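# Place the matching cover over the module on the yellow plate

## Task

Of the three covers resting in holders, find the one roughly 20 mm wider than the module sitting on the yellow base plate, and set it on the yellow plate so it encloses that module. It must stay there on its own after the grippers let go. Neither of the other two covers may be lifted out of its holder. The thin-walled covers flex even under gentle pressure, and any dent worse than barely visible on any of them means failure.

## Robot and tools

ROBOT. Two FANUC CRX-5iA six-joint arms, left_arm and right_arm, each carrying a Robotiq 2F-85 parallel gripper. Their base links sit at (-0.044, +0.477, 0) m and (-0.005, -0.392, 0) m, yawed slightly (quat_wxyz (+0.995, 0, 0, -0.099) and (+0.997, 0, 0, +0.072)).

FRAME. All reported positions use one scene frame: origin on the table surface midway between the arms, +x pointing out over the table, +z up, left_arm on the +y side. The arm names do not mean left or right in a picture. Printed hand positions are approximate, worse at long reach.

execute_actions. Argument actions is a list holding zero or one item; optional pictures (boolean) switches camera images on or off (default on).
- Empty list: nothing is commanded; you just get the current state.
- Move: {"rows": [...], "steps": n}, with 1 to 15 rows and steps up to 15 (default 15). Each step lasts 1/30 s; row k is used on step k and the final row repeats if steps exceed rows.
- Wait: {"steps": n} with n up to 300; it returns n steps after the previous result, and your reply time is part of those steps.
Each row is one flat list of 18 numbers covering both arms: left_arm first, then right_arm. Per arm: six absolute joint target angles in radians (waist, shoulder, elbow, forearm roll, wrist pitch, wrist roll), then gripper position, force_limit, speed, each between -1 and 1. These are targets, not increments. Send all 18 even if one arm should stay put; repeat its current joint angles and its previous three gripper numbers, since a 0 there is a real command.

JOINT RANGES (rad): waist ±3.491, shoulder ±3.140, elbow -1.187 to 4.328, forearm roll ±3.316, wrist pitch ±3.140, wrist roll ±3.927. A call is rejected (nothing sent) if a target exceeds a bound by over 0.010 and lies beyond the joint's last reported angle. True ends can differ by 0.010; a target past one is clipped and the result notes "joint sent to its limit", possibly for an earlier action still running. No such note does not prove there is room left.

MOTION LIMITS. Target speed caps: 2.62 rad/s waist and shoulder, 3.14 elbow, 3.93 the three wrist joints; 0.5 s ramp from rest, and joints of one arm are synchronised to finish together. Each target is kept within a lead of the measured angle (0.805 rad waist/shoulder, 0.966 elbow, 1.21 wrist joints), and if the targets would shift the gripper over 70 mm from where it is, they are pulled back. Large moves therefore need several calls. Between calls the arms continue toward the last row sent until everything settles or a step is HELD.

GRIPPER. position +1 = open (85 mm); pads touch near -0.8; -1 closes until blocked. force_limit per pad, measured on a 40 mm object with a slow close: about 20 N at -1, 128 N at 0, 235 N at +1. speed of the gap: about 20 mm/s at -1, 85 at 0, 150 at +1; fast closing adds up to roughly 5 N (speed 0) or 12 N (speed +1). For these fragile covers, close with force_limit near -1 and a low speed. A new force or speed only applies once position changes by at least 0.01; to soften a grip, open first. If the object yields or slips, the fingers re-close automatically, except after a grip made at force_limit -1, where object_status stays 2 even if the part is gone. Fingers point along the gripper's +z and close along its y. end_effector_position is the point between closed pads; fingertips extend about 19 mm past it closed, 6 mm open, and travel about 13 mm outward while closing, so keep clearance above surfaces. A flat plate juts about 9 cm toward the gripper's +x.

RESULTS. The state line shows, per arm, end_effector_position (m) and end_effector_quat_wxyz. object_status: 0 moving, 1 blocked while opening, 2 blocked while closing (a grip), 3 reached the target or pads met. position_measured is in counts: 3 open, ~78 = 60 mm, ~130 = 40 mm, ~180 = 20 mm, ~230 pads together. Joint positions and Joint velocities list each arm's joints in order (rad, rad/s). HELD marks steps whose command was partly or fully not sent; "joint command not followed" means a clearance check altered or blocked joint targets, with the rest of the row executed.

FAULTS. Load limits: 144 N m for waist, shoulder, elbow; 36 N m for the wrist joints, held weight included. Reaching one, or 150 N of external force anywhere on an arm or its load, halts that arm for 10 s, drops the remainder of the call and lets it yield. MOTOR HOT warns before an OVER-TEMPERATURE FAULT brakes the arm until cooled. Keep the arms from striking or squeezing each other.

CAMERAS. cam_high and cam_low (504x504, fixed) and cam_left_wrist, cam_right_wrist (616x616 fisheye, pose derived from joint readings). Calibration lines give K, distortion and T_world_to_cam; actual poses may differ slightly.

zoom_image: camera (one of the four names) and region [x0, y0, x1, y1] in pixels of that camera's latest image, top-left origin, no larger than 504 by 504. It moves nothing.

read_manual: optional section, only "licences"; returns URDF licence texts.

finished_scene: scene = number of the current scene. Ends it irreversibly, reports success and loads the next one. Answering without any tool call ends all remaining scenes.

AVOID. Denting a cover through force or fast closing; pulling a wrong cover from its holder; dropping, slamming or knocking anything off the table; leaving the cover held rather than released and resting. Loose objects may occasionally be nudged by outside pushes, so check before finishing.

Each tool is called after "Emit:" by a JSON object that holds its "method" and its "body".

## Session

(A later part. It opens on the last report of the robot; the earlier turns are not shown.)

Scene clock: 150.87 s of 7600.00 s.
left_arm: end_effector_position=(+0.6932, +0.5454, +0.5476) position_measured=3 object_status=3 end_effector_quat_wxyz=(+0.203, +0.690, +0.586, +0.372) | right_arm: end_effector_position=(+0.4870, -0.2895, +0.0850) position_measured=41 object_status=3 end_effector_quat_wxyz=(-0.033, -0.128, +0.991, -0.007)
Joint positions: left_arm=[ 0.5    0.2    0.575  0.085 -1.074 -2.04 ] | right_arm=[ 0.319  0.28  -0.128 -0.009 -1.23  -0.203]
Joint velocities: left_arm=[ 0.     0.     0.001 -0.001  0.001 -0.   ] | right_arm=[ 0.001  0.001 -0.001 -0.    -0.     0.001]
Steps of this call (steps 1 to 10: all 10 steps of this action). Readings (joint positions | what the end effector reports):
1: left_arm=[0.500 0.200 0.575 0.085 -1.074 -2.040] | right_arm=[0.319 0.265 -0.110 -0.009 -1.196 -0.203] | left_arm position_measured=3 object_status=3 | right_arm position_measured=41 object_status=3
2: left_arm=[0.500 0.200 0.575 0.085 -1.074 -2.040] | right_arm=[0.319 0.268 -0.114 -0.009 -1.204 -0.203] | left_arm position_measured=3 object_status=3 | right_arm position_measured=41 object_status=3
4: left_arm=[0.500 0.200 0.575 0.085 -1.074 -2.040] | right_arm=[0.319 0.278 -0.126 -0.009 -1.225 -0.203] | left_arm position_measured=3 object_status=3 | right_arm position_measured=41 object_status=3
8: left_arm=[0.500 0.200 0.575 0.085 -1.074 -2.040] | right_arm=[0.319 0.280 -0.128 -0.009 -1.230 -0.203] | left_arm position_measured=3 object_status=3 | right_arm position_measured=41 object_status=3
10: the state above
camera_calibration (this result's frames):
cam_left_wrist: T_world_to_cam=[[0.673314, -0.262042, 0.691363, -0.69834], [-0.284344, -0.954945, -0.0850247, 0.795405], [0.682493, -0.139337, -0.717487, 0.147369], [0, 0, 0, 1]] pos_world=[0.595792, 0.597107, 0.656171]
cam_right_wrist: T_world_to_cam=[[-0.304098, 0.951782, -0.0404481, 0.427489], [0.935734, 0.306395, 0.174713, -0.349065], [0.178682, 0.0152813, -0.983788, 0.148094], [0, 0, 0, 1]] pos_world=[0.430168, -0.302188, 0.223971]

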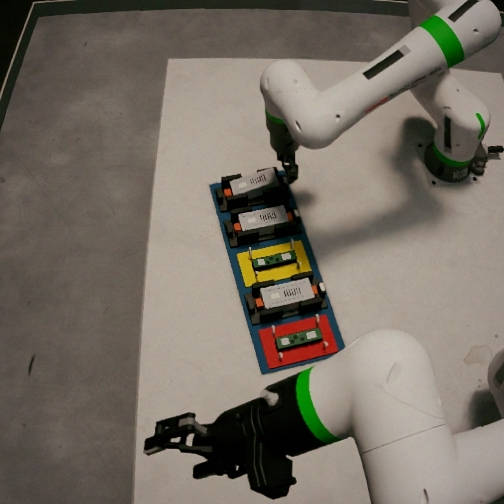

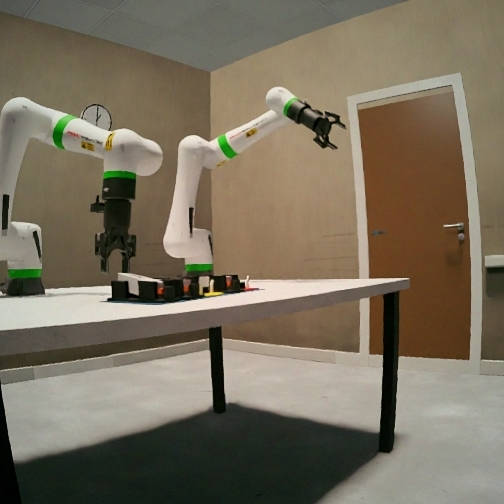

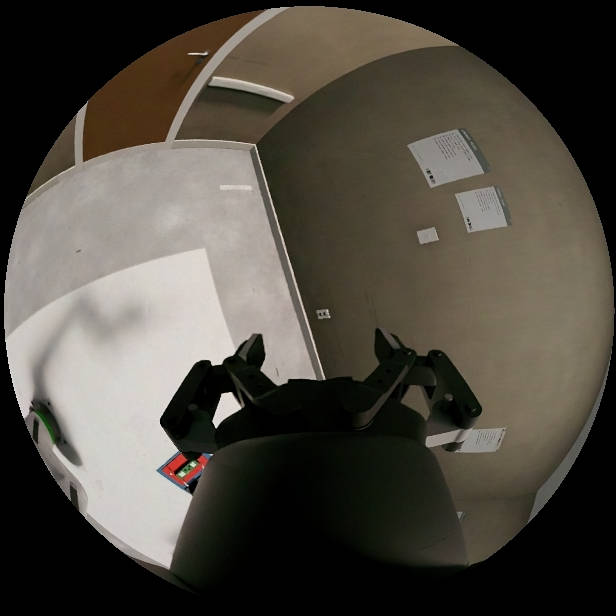

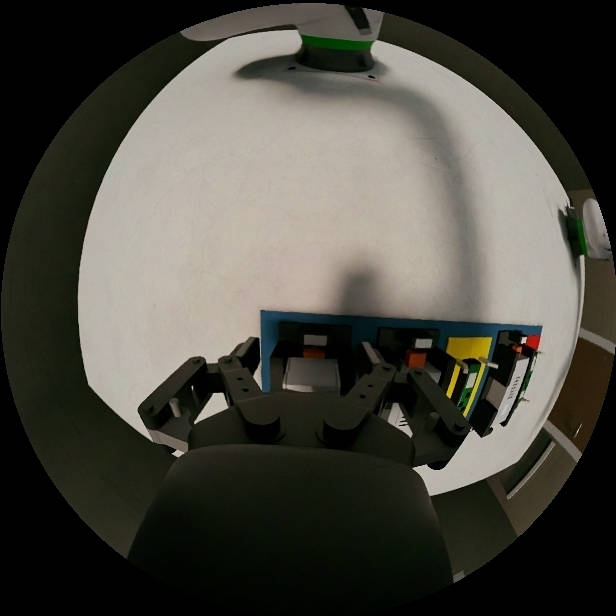

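Emit:
{"method": "execute_actions", "body": {"actions": [{"rows":[[0.5,0.2,0.575,0.085,-1.074,-2.04,1,0,0,0.319,0.26,-0.09,-0.009,-1.27,-0.203,0.7,-0.8,0],[0.5,0.2,0.575,0.085,-1.074,-2.04,1,0,0,0.319,0.26,-0.09,-0.009,-1.27,-0.203,0.7,-0.8,0],[0.5,0.2,0.575,0.085,-1.074,-2.04,1,0,0,0.319,0.26,-0.09,-0.009,-1.27,-0.203,0.7,-0.8,0],[0.5,0.2,0.575,0.085,-1.074,-2.04,1,0,0,0.319,0.26,-0.09,-0.009,-1.27,-0.203,0.7,-0.8,0],[0.5,0.2,0.575,0.085,-1.074,-2.04,1,0,0,0.319,0.4155,0.058,-0.009,-1.4135,-0.203,0.7,-0.8,0]],"steps":15}]}}

Emit:
{"method": "execute_actions", "body": {"actions": [{"steps":8}]}}

Emit:
{"method": "zoom_image", "body": {"camera": "cam_low", "region": [80,220,260,320]}}

Scene clock: 154.23 s of 7600.00 s.
left_arm: end_effector_position=(+0.6932, +0.5454, +0.5476) position_measured=3 object_status=3 end_effector_quat_wxyz=(+0.203, +0.690, +0.586, +0.372) | right_arm: end_effector_position=(+0.5027, -0.2815, +0.0919) position_measured=41 object_status=3 end_effector_quat_wxyz=(-0.095, -0.128, +0.987, -0.028)
Joint positions: left_arm=[ 0.5    0.2    0.575  0.085 -1.074 -2.04 ] | right_arm=[ 0.319  0.415  0.057 -0.009 -1.413 -0.203]
Joint velocities: left_arm=[ 0.     0.001 -0.    -0.001 -0.    -0.   ] | right_arm=[-0.001  0.088  0.047  0.    -0.042  0.   ]
Steps of this call (steps 1 to 15: the robot went on to your last target; steps 16 to 86: nothing new was sent; steps 87 to 101: all 15 steps of this action). Readings (joint positions | what the end effector reports):
87: left_arm=[0.500 0.200 0.575 0.085 -1.074 -2.040] | right_arm=[0.319 0.280 -0.128 -0.009 -1.231 -0.203] | left_arm position_measured=3 object_status=3 | right_arm position_measured=41 object_status=3
88: left_arm=[0.500 0.200 0.575 0.085 -1.074 -2.040] | right_arm=[0.319 0.278 -0.122 -0.009 -1.237 -0.203] | left_arm position_measured=3 object_status=3 | right_arm position_measured=41 object_status=3
90: left_arm=[0.500 0.200 0.575 0.085 -1.074 -2.040] | right_arm=[0.319 0.265 -0.098 -0.009 -1.261 -0.203] | left_arm position_measured=3 object_status=3 | right_arm position_measured=41 object_status=3
94: left_arm=[0.500 0.200 0.575 0.085 -1.074 -2.040] | right_arm=[0.319 0.284 -0.046 -0.009 -1.314 -0.203] | left_arm position_measured=3 object_status=3 | right_arm position_measured=41 object_status=3
101: the state above
camera_calibration (this result's frames):
cam_left_wrist: T_world_to_cam=[[0.673314, -0.262042, 0.691363, -0.69834], [-0.284344, -0.954945, -0.0850244, 0.795405], [0.682493, -0.139337, -0.717487, 0.147369], [0, 0, 0, 1]] pos_world=[0.595792, 0.597107, 0.656171]
cam_right_wrist: T_world_to_cam=[[-0.311535, 0.948365, -0.0595792, 0.429484], [0.948281, 0.314301, 0.0444638, -0.359548], [0.0608937, -0.0426458, -0.997233, 0.196129], [0, 0, 0, 1]] pos_world=[0.462809, -0.285937, 0.237161]

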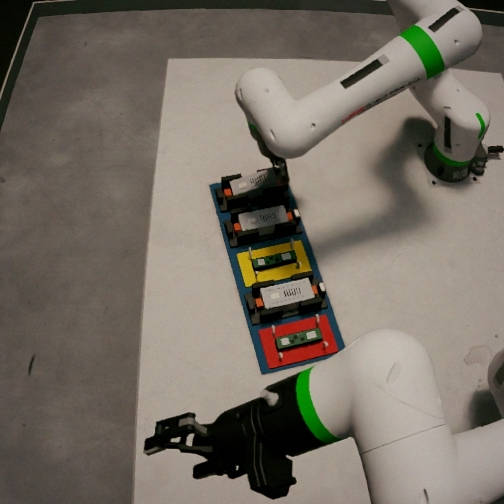

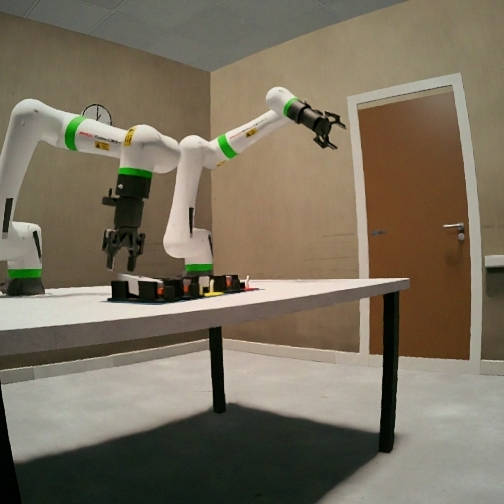

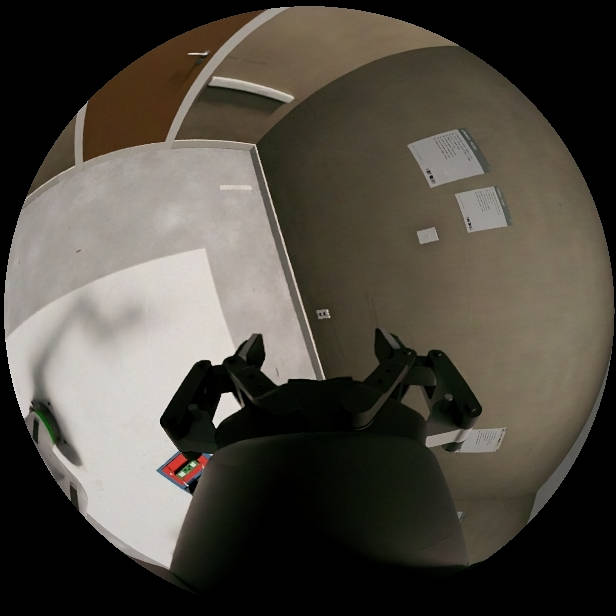

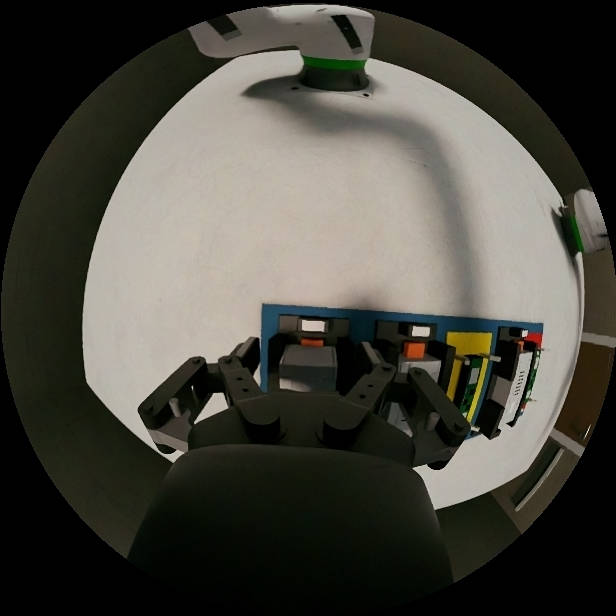

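Scene clock: 154.50 s of 7600.00 s.
left_arm: end_effector_position=(+0.6932, +0.5454, +0.5476) position_measured=3 object_status=3 end_effector_quat_wxyz=(+0.203, +0.690, +0.586, +0.372) | right_arm: end_effector_position=(+0.5028, -0.2815, +0.0918) position_measured=41 object_status=3 end_effector_quat_wxyz=(-0.096, -0.128, +0.987, -0.029)
Joint positions: left_arm=[ 0.5    0.2    0.575  0.085 -1.074 -2.04 ] | right_arm=[ 0.319  0.416  0.058 -0.009 -1.413 -0.203]
Joint velocities: left_arm=[ 0.     0.001  0.     0.    -0.    -0.   ] | right_arm=[-0.001 -0.    -0.    -0.     0.     0.001]
Steps of this call (steps 1 to 8: the robot went on to your last target). Readings (joint positions | what the end effector reports):
1: left_arm=[0.500 0.200 0.575 0.085 -1.074 -2.040] | right_arm=[0.319 0.416 0.058 -0.009 -1.413 -0.203] | left_arm position_measured=3 object_status=3 | right_arm position_measured=41 object_status=3
2: left_arm=[0.500 0.200 0.575 0.085 -1.074 -2.040] | right_arm=[0.319 0.416 0.058 -0.009 -1.413 -0.203] | left_arm position_measured=3 object_status=3 | right_arm position_measured=41 object_status=3
4: left_arm=[0.500 0.200 0.575 0.085 -1.074 -2.040] | right_arm=[0.319 0.416 0.058 -0.009 -1.413 -0.203] | left_arm position_measured=3 object_status=3 | right_arm position_measured=41 object_status=3
8: the state above
camera_calibration (this result's frames):
cam_left_wrist: T_world_to_cam=[[0.673314, -0.262042, 0.691363, -0.69834], [-0.284344, -0.954945, -0.0850246, 0.795405], [0.682493, -0.139337, -0.717487, 0.147369], [0, 0, 0, 1]] pos_world=[0.595792, 0.597107, 0.656171]
cam_right_wrist: T_world_to_cam=[[-0.311559, 0.948355, -0.0596132, 0.429443], [0.948326, 0.314289, 0.043595, -0.35958], [0.0600793, -0.0429503, -0.997269, 0.196307], [0, 0, 0, 1]] pos_world=[0.463002, -0.285821, 0.237047]

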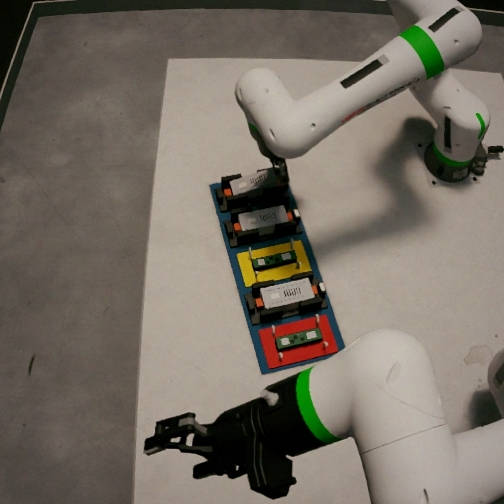

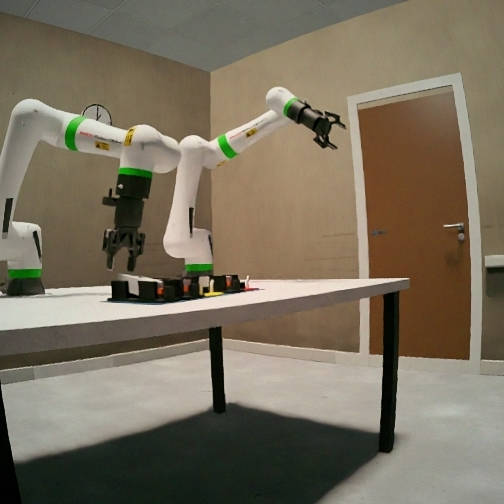

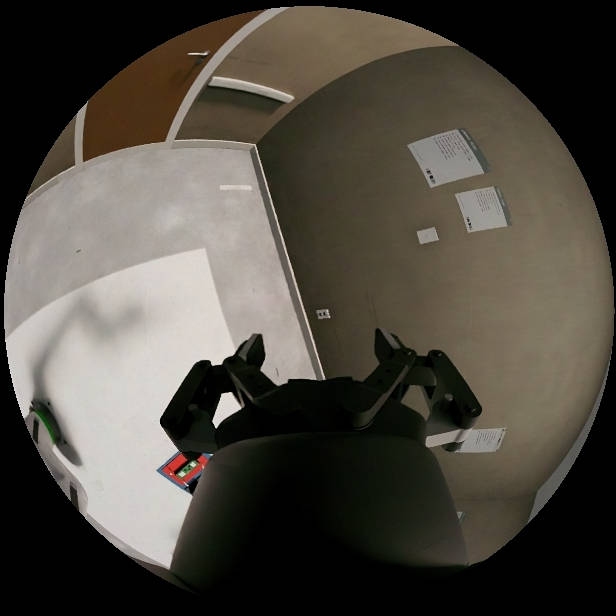

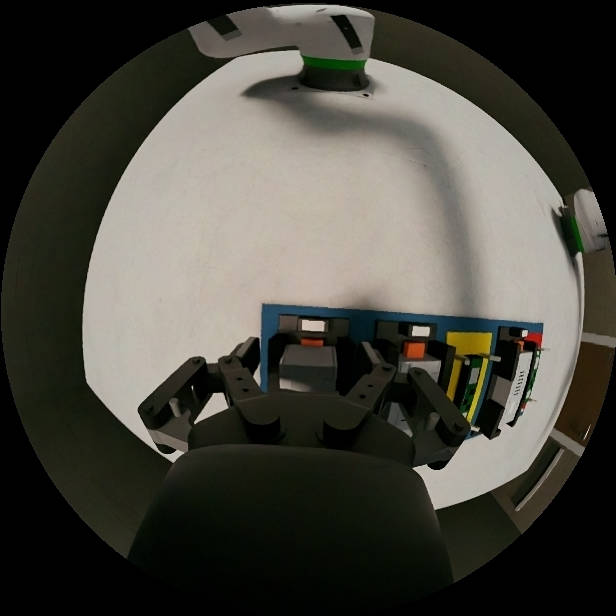

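Region (80, 220, 260, 320) of cam_low's 504x504 image, scaled by 2.800, with more detail than that image has.

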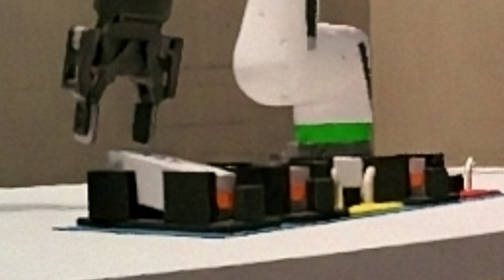

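Emit:
{"method": "execute_actions", "body": {"actions": [{"rows":[[0.5,0.2,0.575,0.085,-1.074,-2.04,1,0,0,0.319,0.423,0.052,-0.009,-1.406,-0.203,0.7,-0.8,0],[0.5,0.2,0.575,0.085,-1.074,-2.04,1,0,0,0.319,0.428,0.047,-0.009,-1.396,-0.203,0.7,-0.8,0],[0.5,0.2,0.575,0.085,-1.074,-2.04,1,0,0,0.319,0.434,0.042,-0.009,-1.385,-0.203,0.7,-0.8,0]],"steps":12}]}}

Emit:
{"method": "zoom_image", "body": {"camera": "cam_low", "region": [80,220,260,320]}}

Emit:
{"method": "zoom_image", "body": {"camera": "cam_right_wrist", "region": [200,280,420,420]}}

Scene clock: 156.20 s of 7600.00 s.
left_arm: end_effector_position=(+0.6932, +0.5454, +0.5476) position_measured=3 object_status=3 end_effector_quat_wxyz=(+0.203, +0.690, +0.586, +0.372) | right_arm: end_effector_position=(+0.5024, -0.2816, +0.0754) position_measured=41 object_status=3 end_effector_quat_wxyz=(-0.099, -0.127, +0.986, -0.029)
Joint positions: left_arm=[ 0.5    0.2    0.575  0.085 -1.074 -2.04 ] | right_arm=[ 0.319  0.434  0.042 -0.009 -1.385 -0.203]
Joint velocities: left_arm=[-0.     0.    -0.001  0.     0.    -0.   ] | right_arm=[-0.     0.001 -0.    -0.     0.    -0.002]
Steps of this call (steps 1 to 15: the robot went on to your last target; steps 16 to 39: nothing new was sent; steps 40 to 51: all 12 steps of this action). Readings (joint positions | what the end effector reports):
40: left_arm=[0.500 0.200 0.575 0.085 -1.074 -2.040] | right_arm=[0.319 0.416 0.058 -0.009 -1.413 -0.203] | left_arm position_measured=3 object_status=3 | right_arm position_measured=41 object_status=3
41: left_arm=[0.500 0.200 0.575 0.085 -1.074 -2.040] | right_arm=[0.319 0.419 0.056 -0.009 -1.410 -0.203] | left_arm position_measured=3 object_status=3 | right_arm position_measured=41 object_status=3
43: left_arm=[0.500 0.200 0.575 0.085 -1.074 -2.040] | right_arm=[0.319 0.428 0.047 -0.009 -1.394 -0.203] | left_arm position_measured=3 object_status=3 | right_arm position_measured=41 object_status=3
47: left_arm=[0.500 0.200 0.575 0.085 -1.074 -2.040] | right_arm=[0.319 0.434 0.042 -0.009 -1.385 -0.203] | left_arm position_measured=3 object_status=3 | right_arm position_measured=41 object_status=3
51: the state above
camera_calibration (this result's frames):
cam_left_wrist: T_world_to_cam=[[0.673314, -0.262042, 0.691363, -0.69834], [-0.284344, -0.954945, -0.0850244, 0.795405], [0.682493, -0.139337, -0.717487, 0.147369], [0, 0, 0, 1]] pos_world=[0.595792, 0.597107, 0.656171]
cam_right_wrist: T_world_to_cam=[[-0.311594, 0.948293, -0.0604133, 0.428556], [0.948629, 0.314117, 0.0378707, -0.358202], [0.0548894, -0.0455095, -0.997455, 0.181837], [0, 0, 0, 1]] pos_world=[0.463356, -0.285604, 0.220831]

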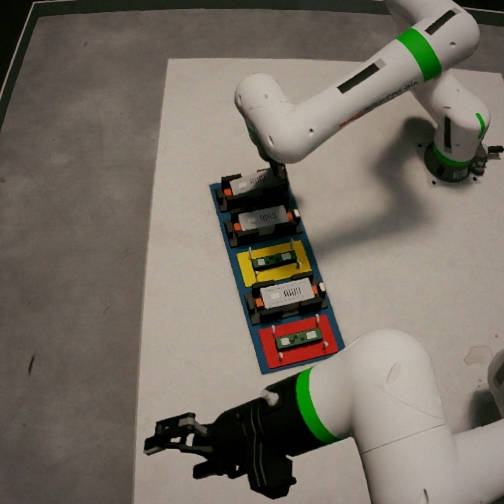

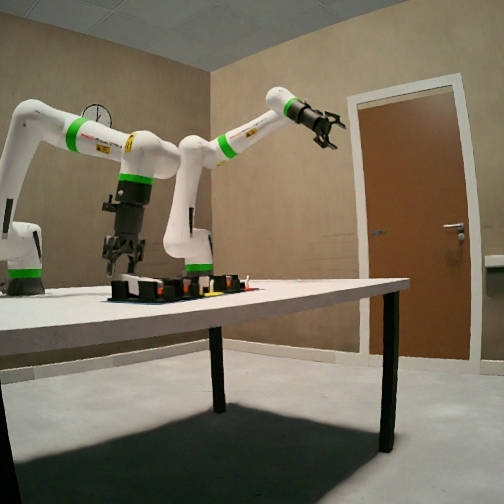

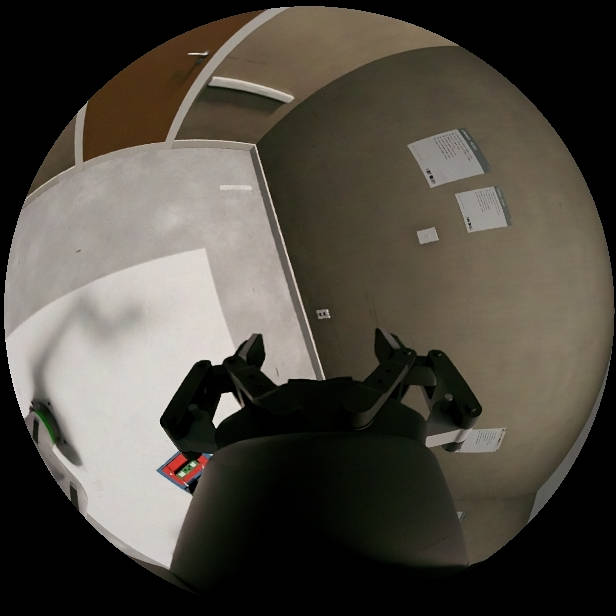

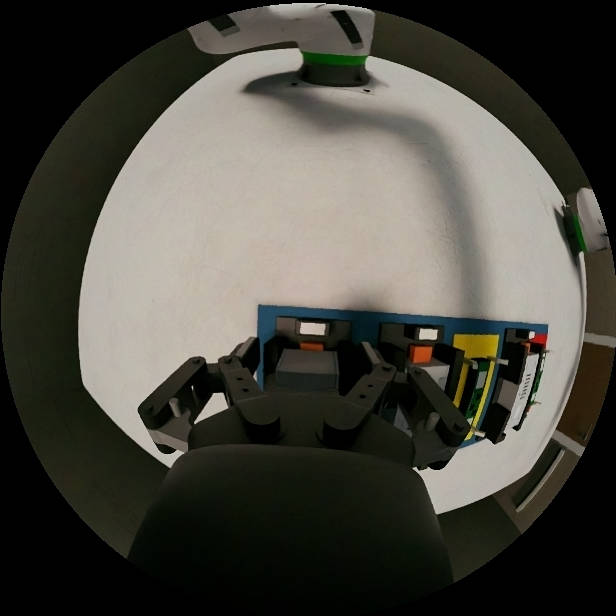

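Region (80, 220, 260, 320) of cam_low's 504x504 image, scaled by 2.800, with more detail than that image has.

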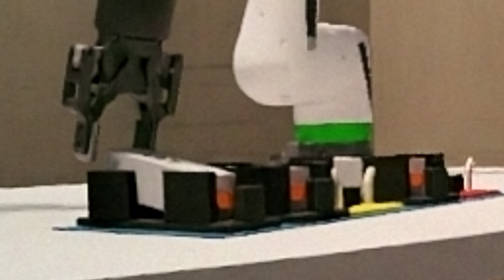

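Region (200, 280, 420, 420) of cam_right_wrist's 616x616 image, scaled by 2.291, with more detail than that image has; it fills the top 321 rows of this view, and the rest is white.

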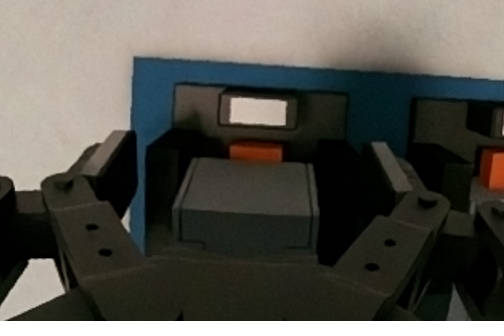

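Emit:
{"method": "execute_actions", "body": {"actions": [{"rows":[[0.5,0.2,0.575,0.085,-1.074,-2.04,1,0,0,0.319,0.445,0.058,-0.009,-1.39,-0.203,0.3,-0.8,0]],"steps":12}]}}

Emit:
{"method": "execute_actions", "body": {"actions": [{"rows":[[0.5,0.2,0.575,0.085,-1.074,-2.04,1,0,0,0.319,0.447,0.0557,-0.009,-1.386,-0.203,0.3,-0.8,0],[0.5,0.2,0.575,0.085,-1.074,-2.04,1,0,0,0.319,0.447,0.0557,-0.009,-1.386,-0.203,0.3,-0.8,0],[0.5,0.2,0.575,0.085,-1.074,-2.04,1,0,0,0.319,0.447,0.0557,-0.009,-1.386,-0.203,0.3,-0.8,0],[0.5,0.2,0.575,0.085,-1.074,-2.04,1,0,0,0.319,0.449,0.0534,-0.009,-1.3815,-0.203,0.3,-0.8,0]],"steps":8}]}}

Emit:
{"method": "zoom_image", "body": {"camera": "cam_low", "region": [80,220,260,320]}}

Emit:
{"method": "zoom_image", "body": {"camera": "cam_right_wrist", "region": [200,280,420,420]}}

Scene clock: 158.13 s of 7600.00 s.
left_arm: end_effector_position=(+0.6932, +0.5454, +0.5476) position_measured=3 object_status=3 end_effector_quat_wxyz=(+0.203, +0.690, +0.586, +0.372) | right_arm: end_effector_position=(+0.5068, -0.2795, +0.0754) position_measured=90 object_status=0 end_effector_quat_wxyz=(-0.099, -0.127, +0.986, -0.030)
Joint positions: left_arm=[ 0.5    0.2    0.575  0.085 -1.074 -2.04 ] | right_arm=[ 0.319  0.445  0.058 -0.009 -1.39  -0.203]
Joint velocities: left_arm=[ 0.002 -0.     0.001  0.001  0.    -0.   ] | right_arm=[ 0.     0.    -0.    -0.    -0.    -0.001]
Steps of this call (steps 1 to 15: the robot went on to your last target; steps 16 to 46: nothing new was sent; steps 47 to 58: all 12 steps of this action). Readings (joint positions | what the end effector reports):
47: left_arm=[0.500 0.200 0.575 0.085 -1.074 -2.040] | right_arm=[0.319 0.434 0.042 -0.009 -1.385 -0.203] | left_arm position_measured=3 object_status=3 | right_arm position_measured=41 object_status=0
48: left_arm=[0.500 0.200 0.575 0.085 -1.074 -2.040] | right_arm=[0.319 0.438 0.047 -0.009 -1.386 -0.203] | left_arm position_measured=3 object_status=3 | right_arm position_measured=42 object_status=0
50: left_arm=[0.500 0.200 0.575 0.085 -1.074 -2.040] | right_arm=[0.319 0.444 0.057 -0.009 -1.389 -0.203] | left_arm position_measured=3 object_status=3 | right_arm position_measured=52 object_status=0
54: left_arm=[0.500 0.200 0.575 0.085 -1.074 -2.040] | right_arm=[0.319 0.445 0.058 -0.009 -1.390 -0.203] | left_arm position_measured=3 object_status=3 | right_arm position_measured=80 object_status=0
58: the state above
camera_calibration (this result's frames):
cam_left_wrist: T_world_to_cam=[[0.673314, -0.262042, 0.691363, -0.69834], [-0.284344, -0.954945, -0.0850245, 0.795405], [0.682493, -0.139337, -0.717487, 0.147369], [0, 0, 0, 1]] pos_world=[0.595792, 0.597107, 0.656171]
cam_right_wrist: T_world_to_cam=[[-0.311611, 0.948279, -0.0605482, 0.427955], [0.948625, 0.314138, 0.0377834, -0.36303], [0.0548496, -0.0456638, -0.99745, 0.1817], [0, 0, 0, 1]] pos_world=[0.467769, -0.283482, 0.220865]

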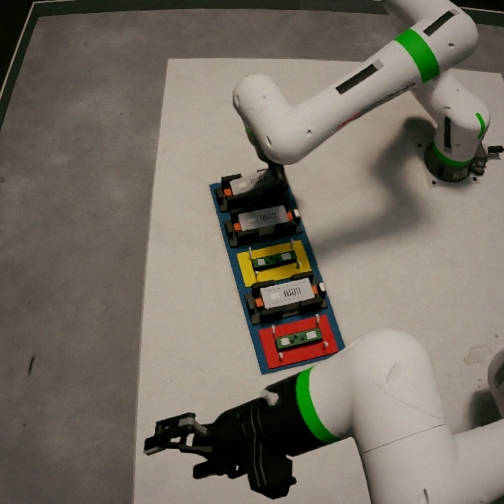

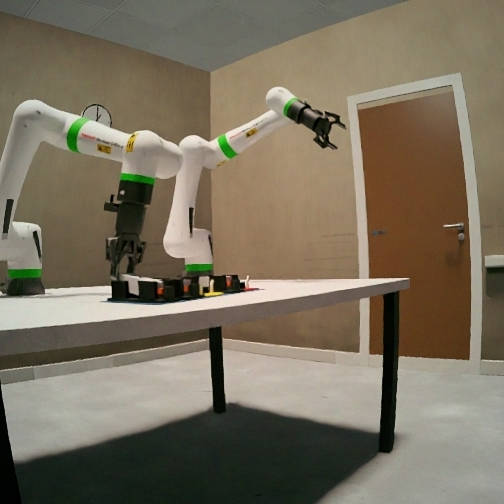

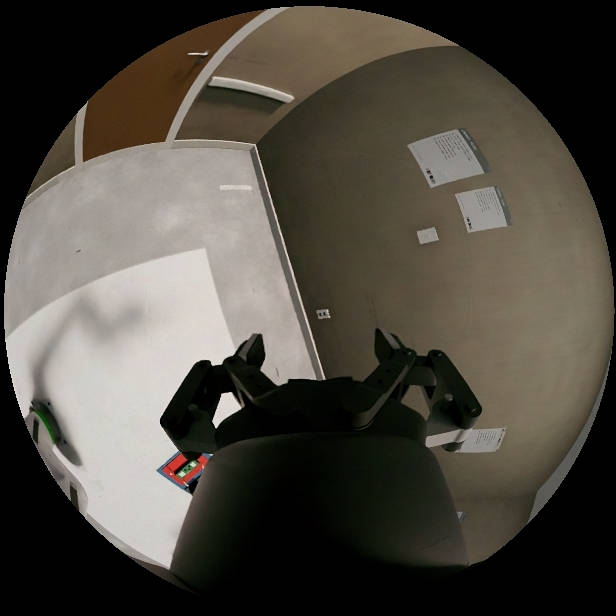

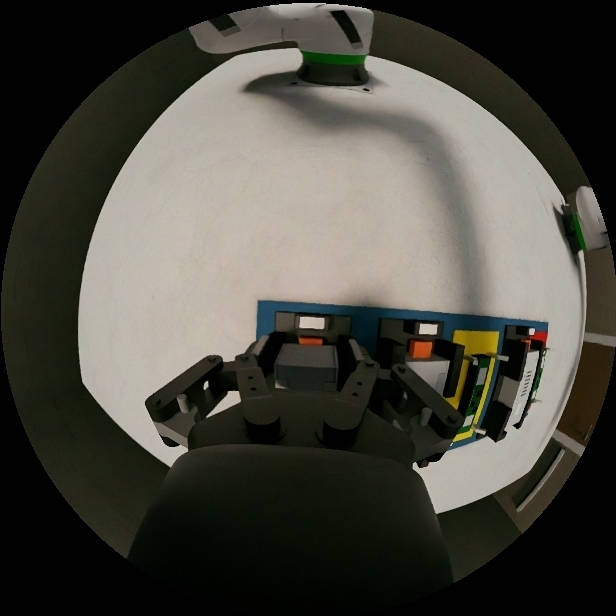

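Scene clock: 158.40 s of 7600.00 s.
left_arm: end_effector_position=(+0.6932, +0.5454, +0.5476) position_measured=3 object_status=3 end_effector_quat_wxyz=(+0.203, +0.690, +0.586, +0.372) | right_arm: end_effector_position=(+0.5071, -0.2795, +0.0723) position_measured=91 object_status=3 end_effector_quat_wxyz=(-0.098, -0.127, +0.987, -0.029)
Joint positions: left_arm=[ 0.5    0.2    0.575  0.085 -1.074 -2.04 ] | right_arm=[ 0.319  0.447  0.054 -0.009 -1.382 -0.203]
Joint velocities: left_arm=[ 0.     0.    -0.001  0.    -0.001 -0.   ] | right_arm=[ 0.     0.003 -0.004 -0.     0.007  0.001]
Steps of this call (steps 1 to 8: all 8 steps of this action). Readings (joint positions | what the end effector reports):
1: left_arm=[0.500 0.200 0.575 0.085 -1.074 -2.040] | right_arm=[0.319 0.445 0.058 -0.009 -1.390 -0.203] | left_arm position_measured=3 object_status=3 | right_arm position_measured=91 object_status=0
2: left_arm=[0.500 0.200 0.575 0.085 -1.074 -2.040] | right_arm=[0.319 0.446 0.057 -0.009 -1.388 -0.203] | left_arm position_measured=3 object_status=3 | right_arm position_measured=91 object_status=0
4: left_arm=[0.500 0.200 0.575 0.085 -1.074 -2.040] | right_arm=[0.319 0.447 0.056 -0.009 -1.386 -0.203] | left_arm position_measured=3 object_status=3 | right_arm position_measured=91 object_status=0
8: the state above
camera_calibration (this result's frames):
cam_left_wrist: T_world_to_cam=[[0.673313, -0.262042, 0.691363, -0.69834], [-0.284344, -0.954945, -0.0850246, 0.795405], [0.682494, -0.139337, -0.717487, 0.147369], [0, 0, 0, 1]] pos_world=[0.595792, 0.597107, 0.656171]
cam_right_wrist: T_world_to_cam=[[-0.311582, 0.948281, -0.0606677, 0.427824], [0.948556, 0.314177, 0.0391603, -0.363247], [0.0561954, -0.0453451, -0.99739, 0.177971], [0, 0, 0, 1]] pos_world=[0.467861, -0.283503, 0.217686]

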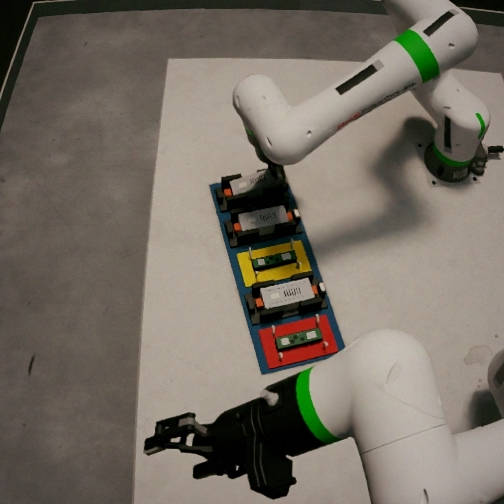

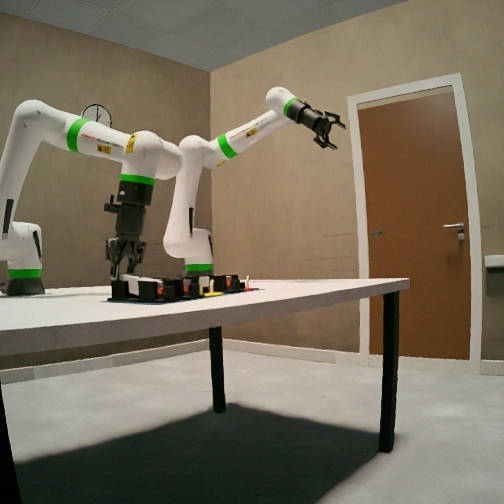

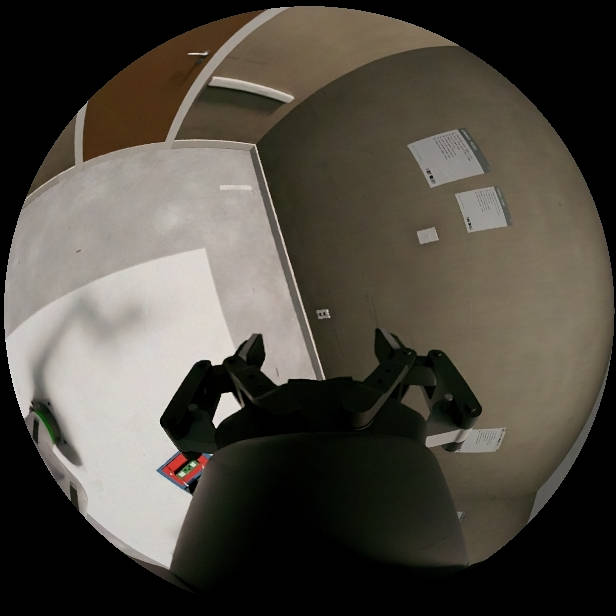

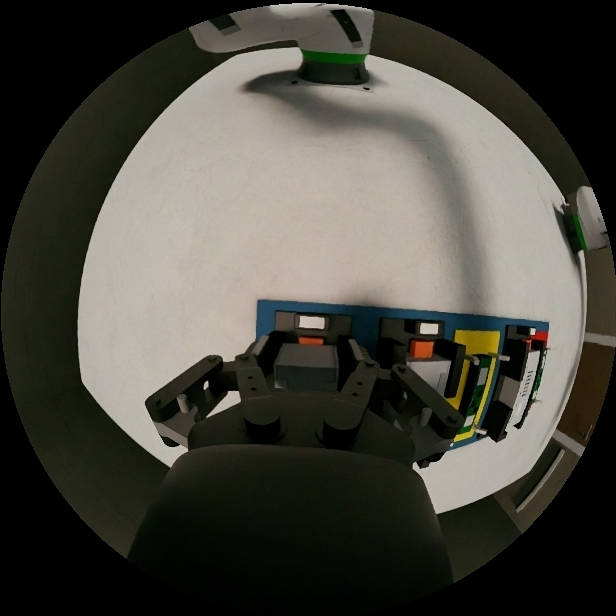

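Region (80, 220, 260, 320) of cam_low's 504x504 image, scaled by 2.800, with more detail than that image has.

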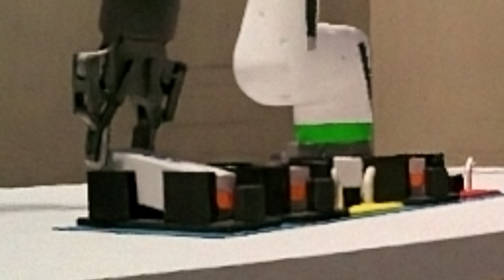

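Region (200, 280, 420, 420) of cam_right_wrist's 616x616 image, scaled by 2.291, with more detail than that image has; it fills the top 321 rows of this view, and the rest is white.

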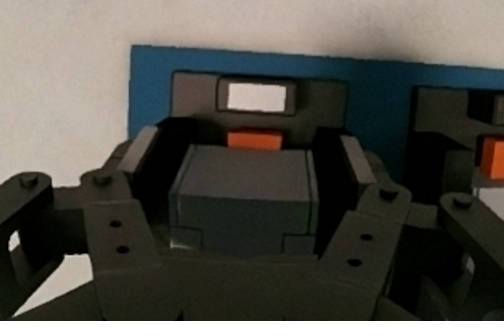

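Emit:
{"method": "execute_actions", "body": {"actions": [{"rows":[[0.5,0.2,0.575,0.085,-1.074,-2.04,1,0,0,0.319,0.45,0.052,-0.009,-1.379,-0.203,0.3,-0.7,-0.7],[0.5,0.2,0.575,0.085,-1.074,-2.04,1,0,0,0.319,0.45,0.052,-0.009,-1.379,-0.203,0.3,-0.7,-0.7],[0.5,0.2,0.575,0.085,-1.074,-2.04,1,0,0,0.319,0.45,0.052,-0.009,-1.379,-0.203,0.3,-0.7,-0.7],[0.5,0.2,0.575,0.085,-1.074,-2.04,1,0,0,0.319,0.45,0.052,-0.009,-1.379,-0.203,-1,-0.7,-0.7]],"steps":15}], "pictures": false}}

Emit:
{"method": "execute_actions", "body": {"actions": [{"steps":10}]}}

Emit:
{"method": "zoom_image", "body": {"camera": "cam_low", "region": [80,220,260,320]}}

Scene clock: 168.57 s of 7600.00 s.
left_arm: end_effector_position=(+0.6932, +0.5454, +0.5476) position_measured=3 object_status=3 end_effector_quat_wxyz=(+0.203, +0.690, +0.586, +0.372) | right_arm: end_effector_position=(+0.5071, -0.2796, +0.0736) position_measured=90 object_status=3 end_effector_quat_wxyz=(-0.098, -0.128, +0.987, -0.030)
Joint positions: left_arm=[ 0.5    0.2    0.575  0.085 -1.074 -2.04 ] | right_arm=[ 0.319  0.446  0.054 -0.008 -1.384 -0.203]
Joint velocities: left_arm=[ 0.  0. -0.  0. -0.  0.] | right_arm=[ 0.    -0.    -0.     0.    -0.     0.002]
FORCE FAULT: contact force on the right arm reached its limit, and that arm stopped for 10 seconds. The contact can be on any part of that arm, not only on its tool. That arm's remaining commands of this call were not run. That arm holds still and accepts commands again. Move the arm away from the contact; if what it grips holds it there, let go first. Pushing or pulling that hard again can fault the arm again.
The stop of the right arm began at step 5 of this call (marked STOPPED below). From that step on that arm followed nothing that you had sent. 15 of its steps, steps kept back included, did not run and will not run. Nothing is kept back now, and the robot has no last target.
Steps of this call (steps 1 to 29: the robot went on to your last target; steps 30 to 44: all 15 steps of this action; steps 45 to 305: the stop continued). Readings (joint positions | what the end effector reports):
1: left_arm=[0.500 0.200 0.575 0.085 -1.074 -2.040] | right_arm=[0.319 0.448 0.054 -0.009 -1.382 -0.203] | left_arm position_measured=3 object_status=3 | right_arm position_measured=91 object_status=3
2: left_arm=[0.500 0.200 0.575 0.085 -1.074 -2.040] | right_arm=[0.319 0.448 0.054 -0.009 -1.382 -0.203] | left_arm position_measured=3 object_status=3 | right_arm position_measured=91 object_status=3
4: left_arm=[0.500 0.200 0.575 0.085 -1.074 -2.040] | right_arm=[0.319 0.447 0.054 -0.008 -1.383 -0.203] | left_arm position_measured=3 object_status=3 | right_arm position_measured=90 object_status=3
5: left_arm=[0.500 0.200 0.575 0.085 -1.074 -2.040] | right_arm=[0.319 0.446 0.054 -0.008 -1.384 -0.203] | left_arm position_measured=3 object_status=3 | right_arm position_measured=90 object_status=3 STOPPED (the right arm)
8: left_arm=[0.500 0.200 0.575 0.085 -1.074 -2.040] | right_arm=[0.319 0.446 0.054 -0.008 -1.384 -0.203] | left_arm position_measured=3 object_status=3 | right_arm position_measured=90 object_status=3
305: the state above

Scene clock: 168.60 s of 7600.00 s.
left_arm: end_effector_position=(+0.6932, +0.5454, +0.5476) position_measured=3 object_status=3 end_effector_quat_wxyz=(+0.203, +0.690, +0.586, +0.372) | right_arm: end_effector_position=(+0.5071, -0.2796, +0.0737) position_measured=90 object_status=3 end_effector_quat_wxyz=(-0.098, -0.128, +0.987, -0.030)
Joint positions: left_arm=[ 0.5    0.2    0.575  0.085 -1.074 -2.04 ] | right_arm=[ 0.319  0.445  0.054 -0.008 -1.384 -0.203]
Joint velocities: left_arm=[-0.001 -0.    -0.001  0.001 -0.     0.   ] | right_arm=[ 0.    -0.002  0.     0.    -0.     0.001]
A stop began in an earlier call of the same reply, so what this call sent did not run. Send another action.
Steps of this call (step 1: nothing new was sent). Readings (joint positions | what the end effector reports):
1: the state above
camera_calibration (this result's frames):
cam_left_wrist: T_world_to_cam=[[0.673313, -0.262042, 0.691363, -0.69834], [-0.284344, -0.954945, -0.0850246, 0.795405], [0.682494, -0.139337, -0.717487, 0.147369], [0, 0, 0, 1]] pos_world=[0.595792, 0.597107, 0.656171]
cam_right_wrist: T_world_to_cam=[[-0.311709, 0.948219, -0.0609719, 0.42813], [0.948459, 0.314362, 0.0400323, -0.363259], [0.0571266, -0.0453509, -0.997336, 0.178888], [0, 0, 0, 1]] pos_world=[0.467769, -0.283654, 0.219058]

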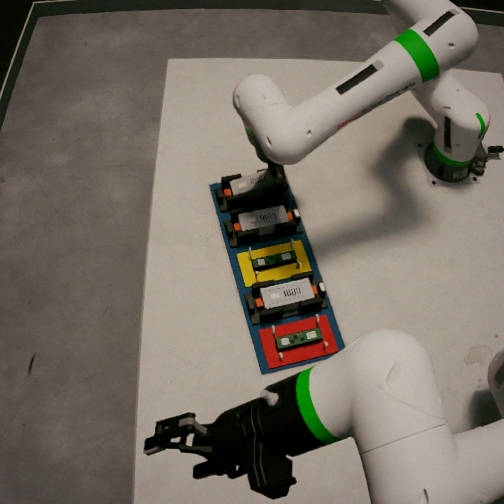

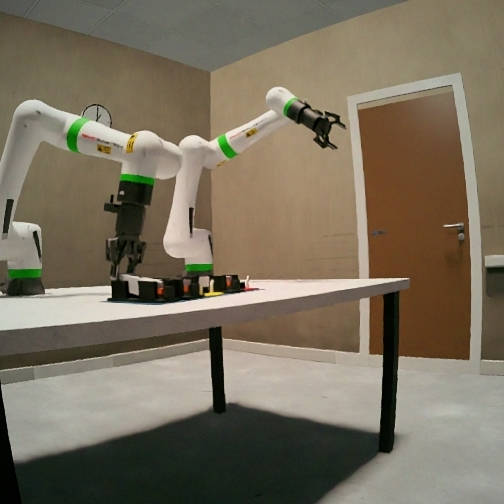

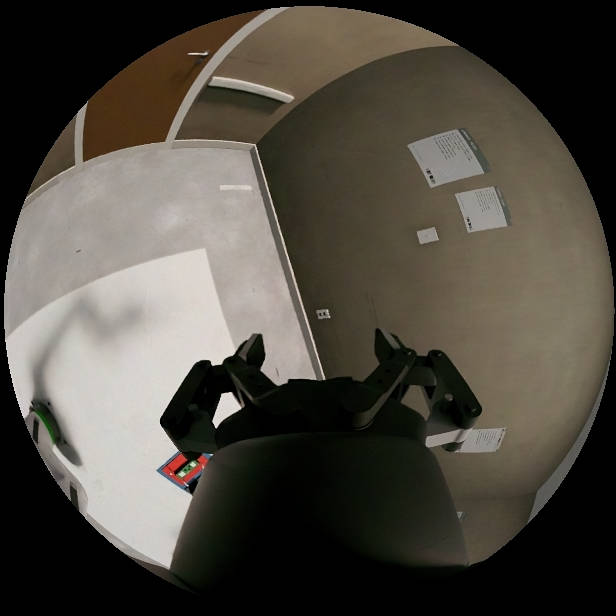

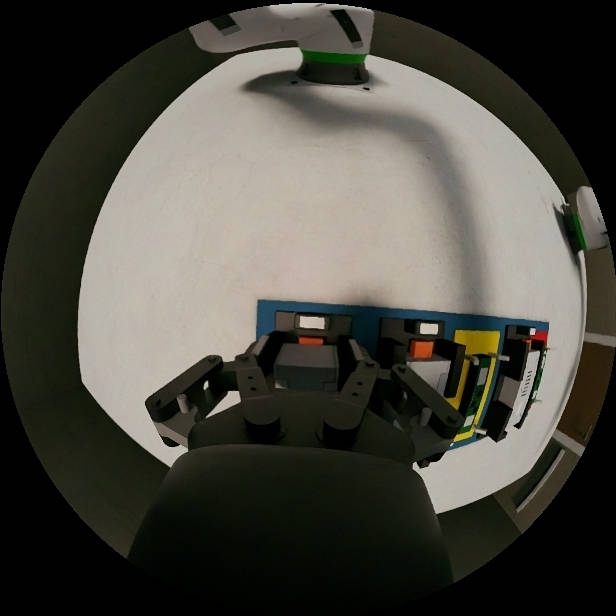

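Region (80, 220, 260, 320) of cam_low's 504x504 image, scaled by 2.800, with more detail than that image has.

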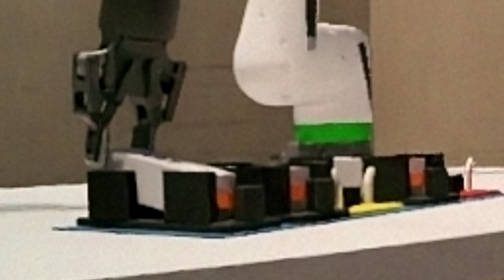

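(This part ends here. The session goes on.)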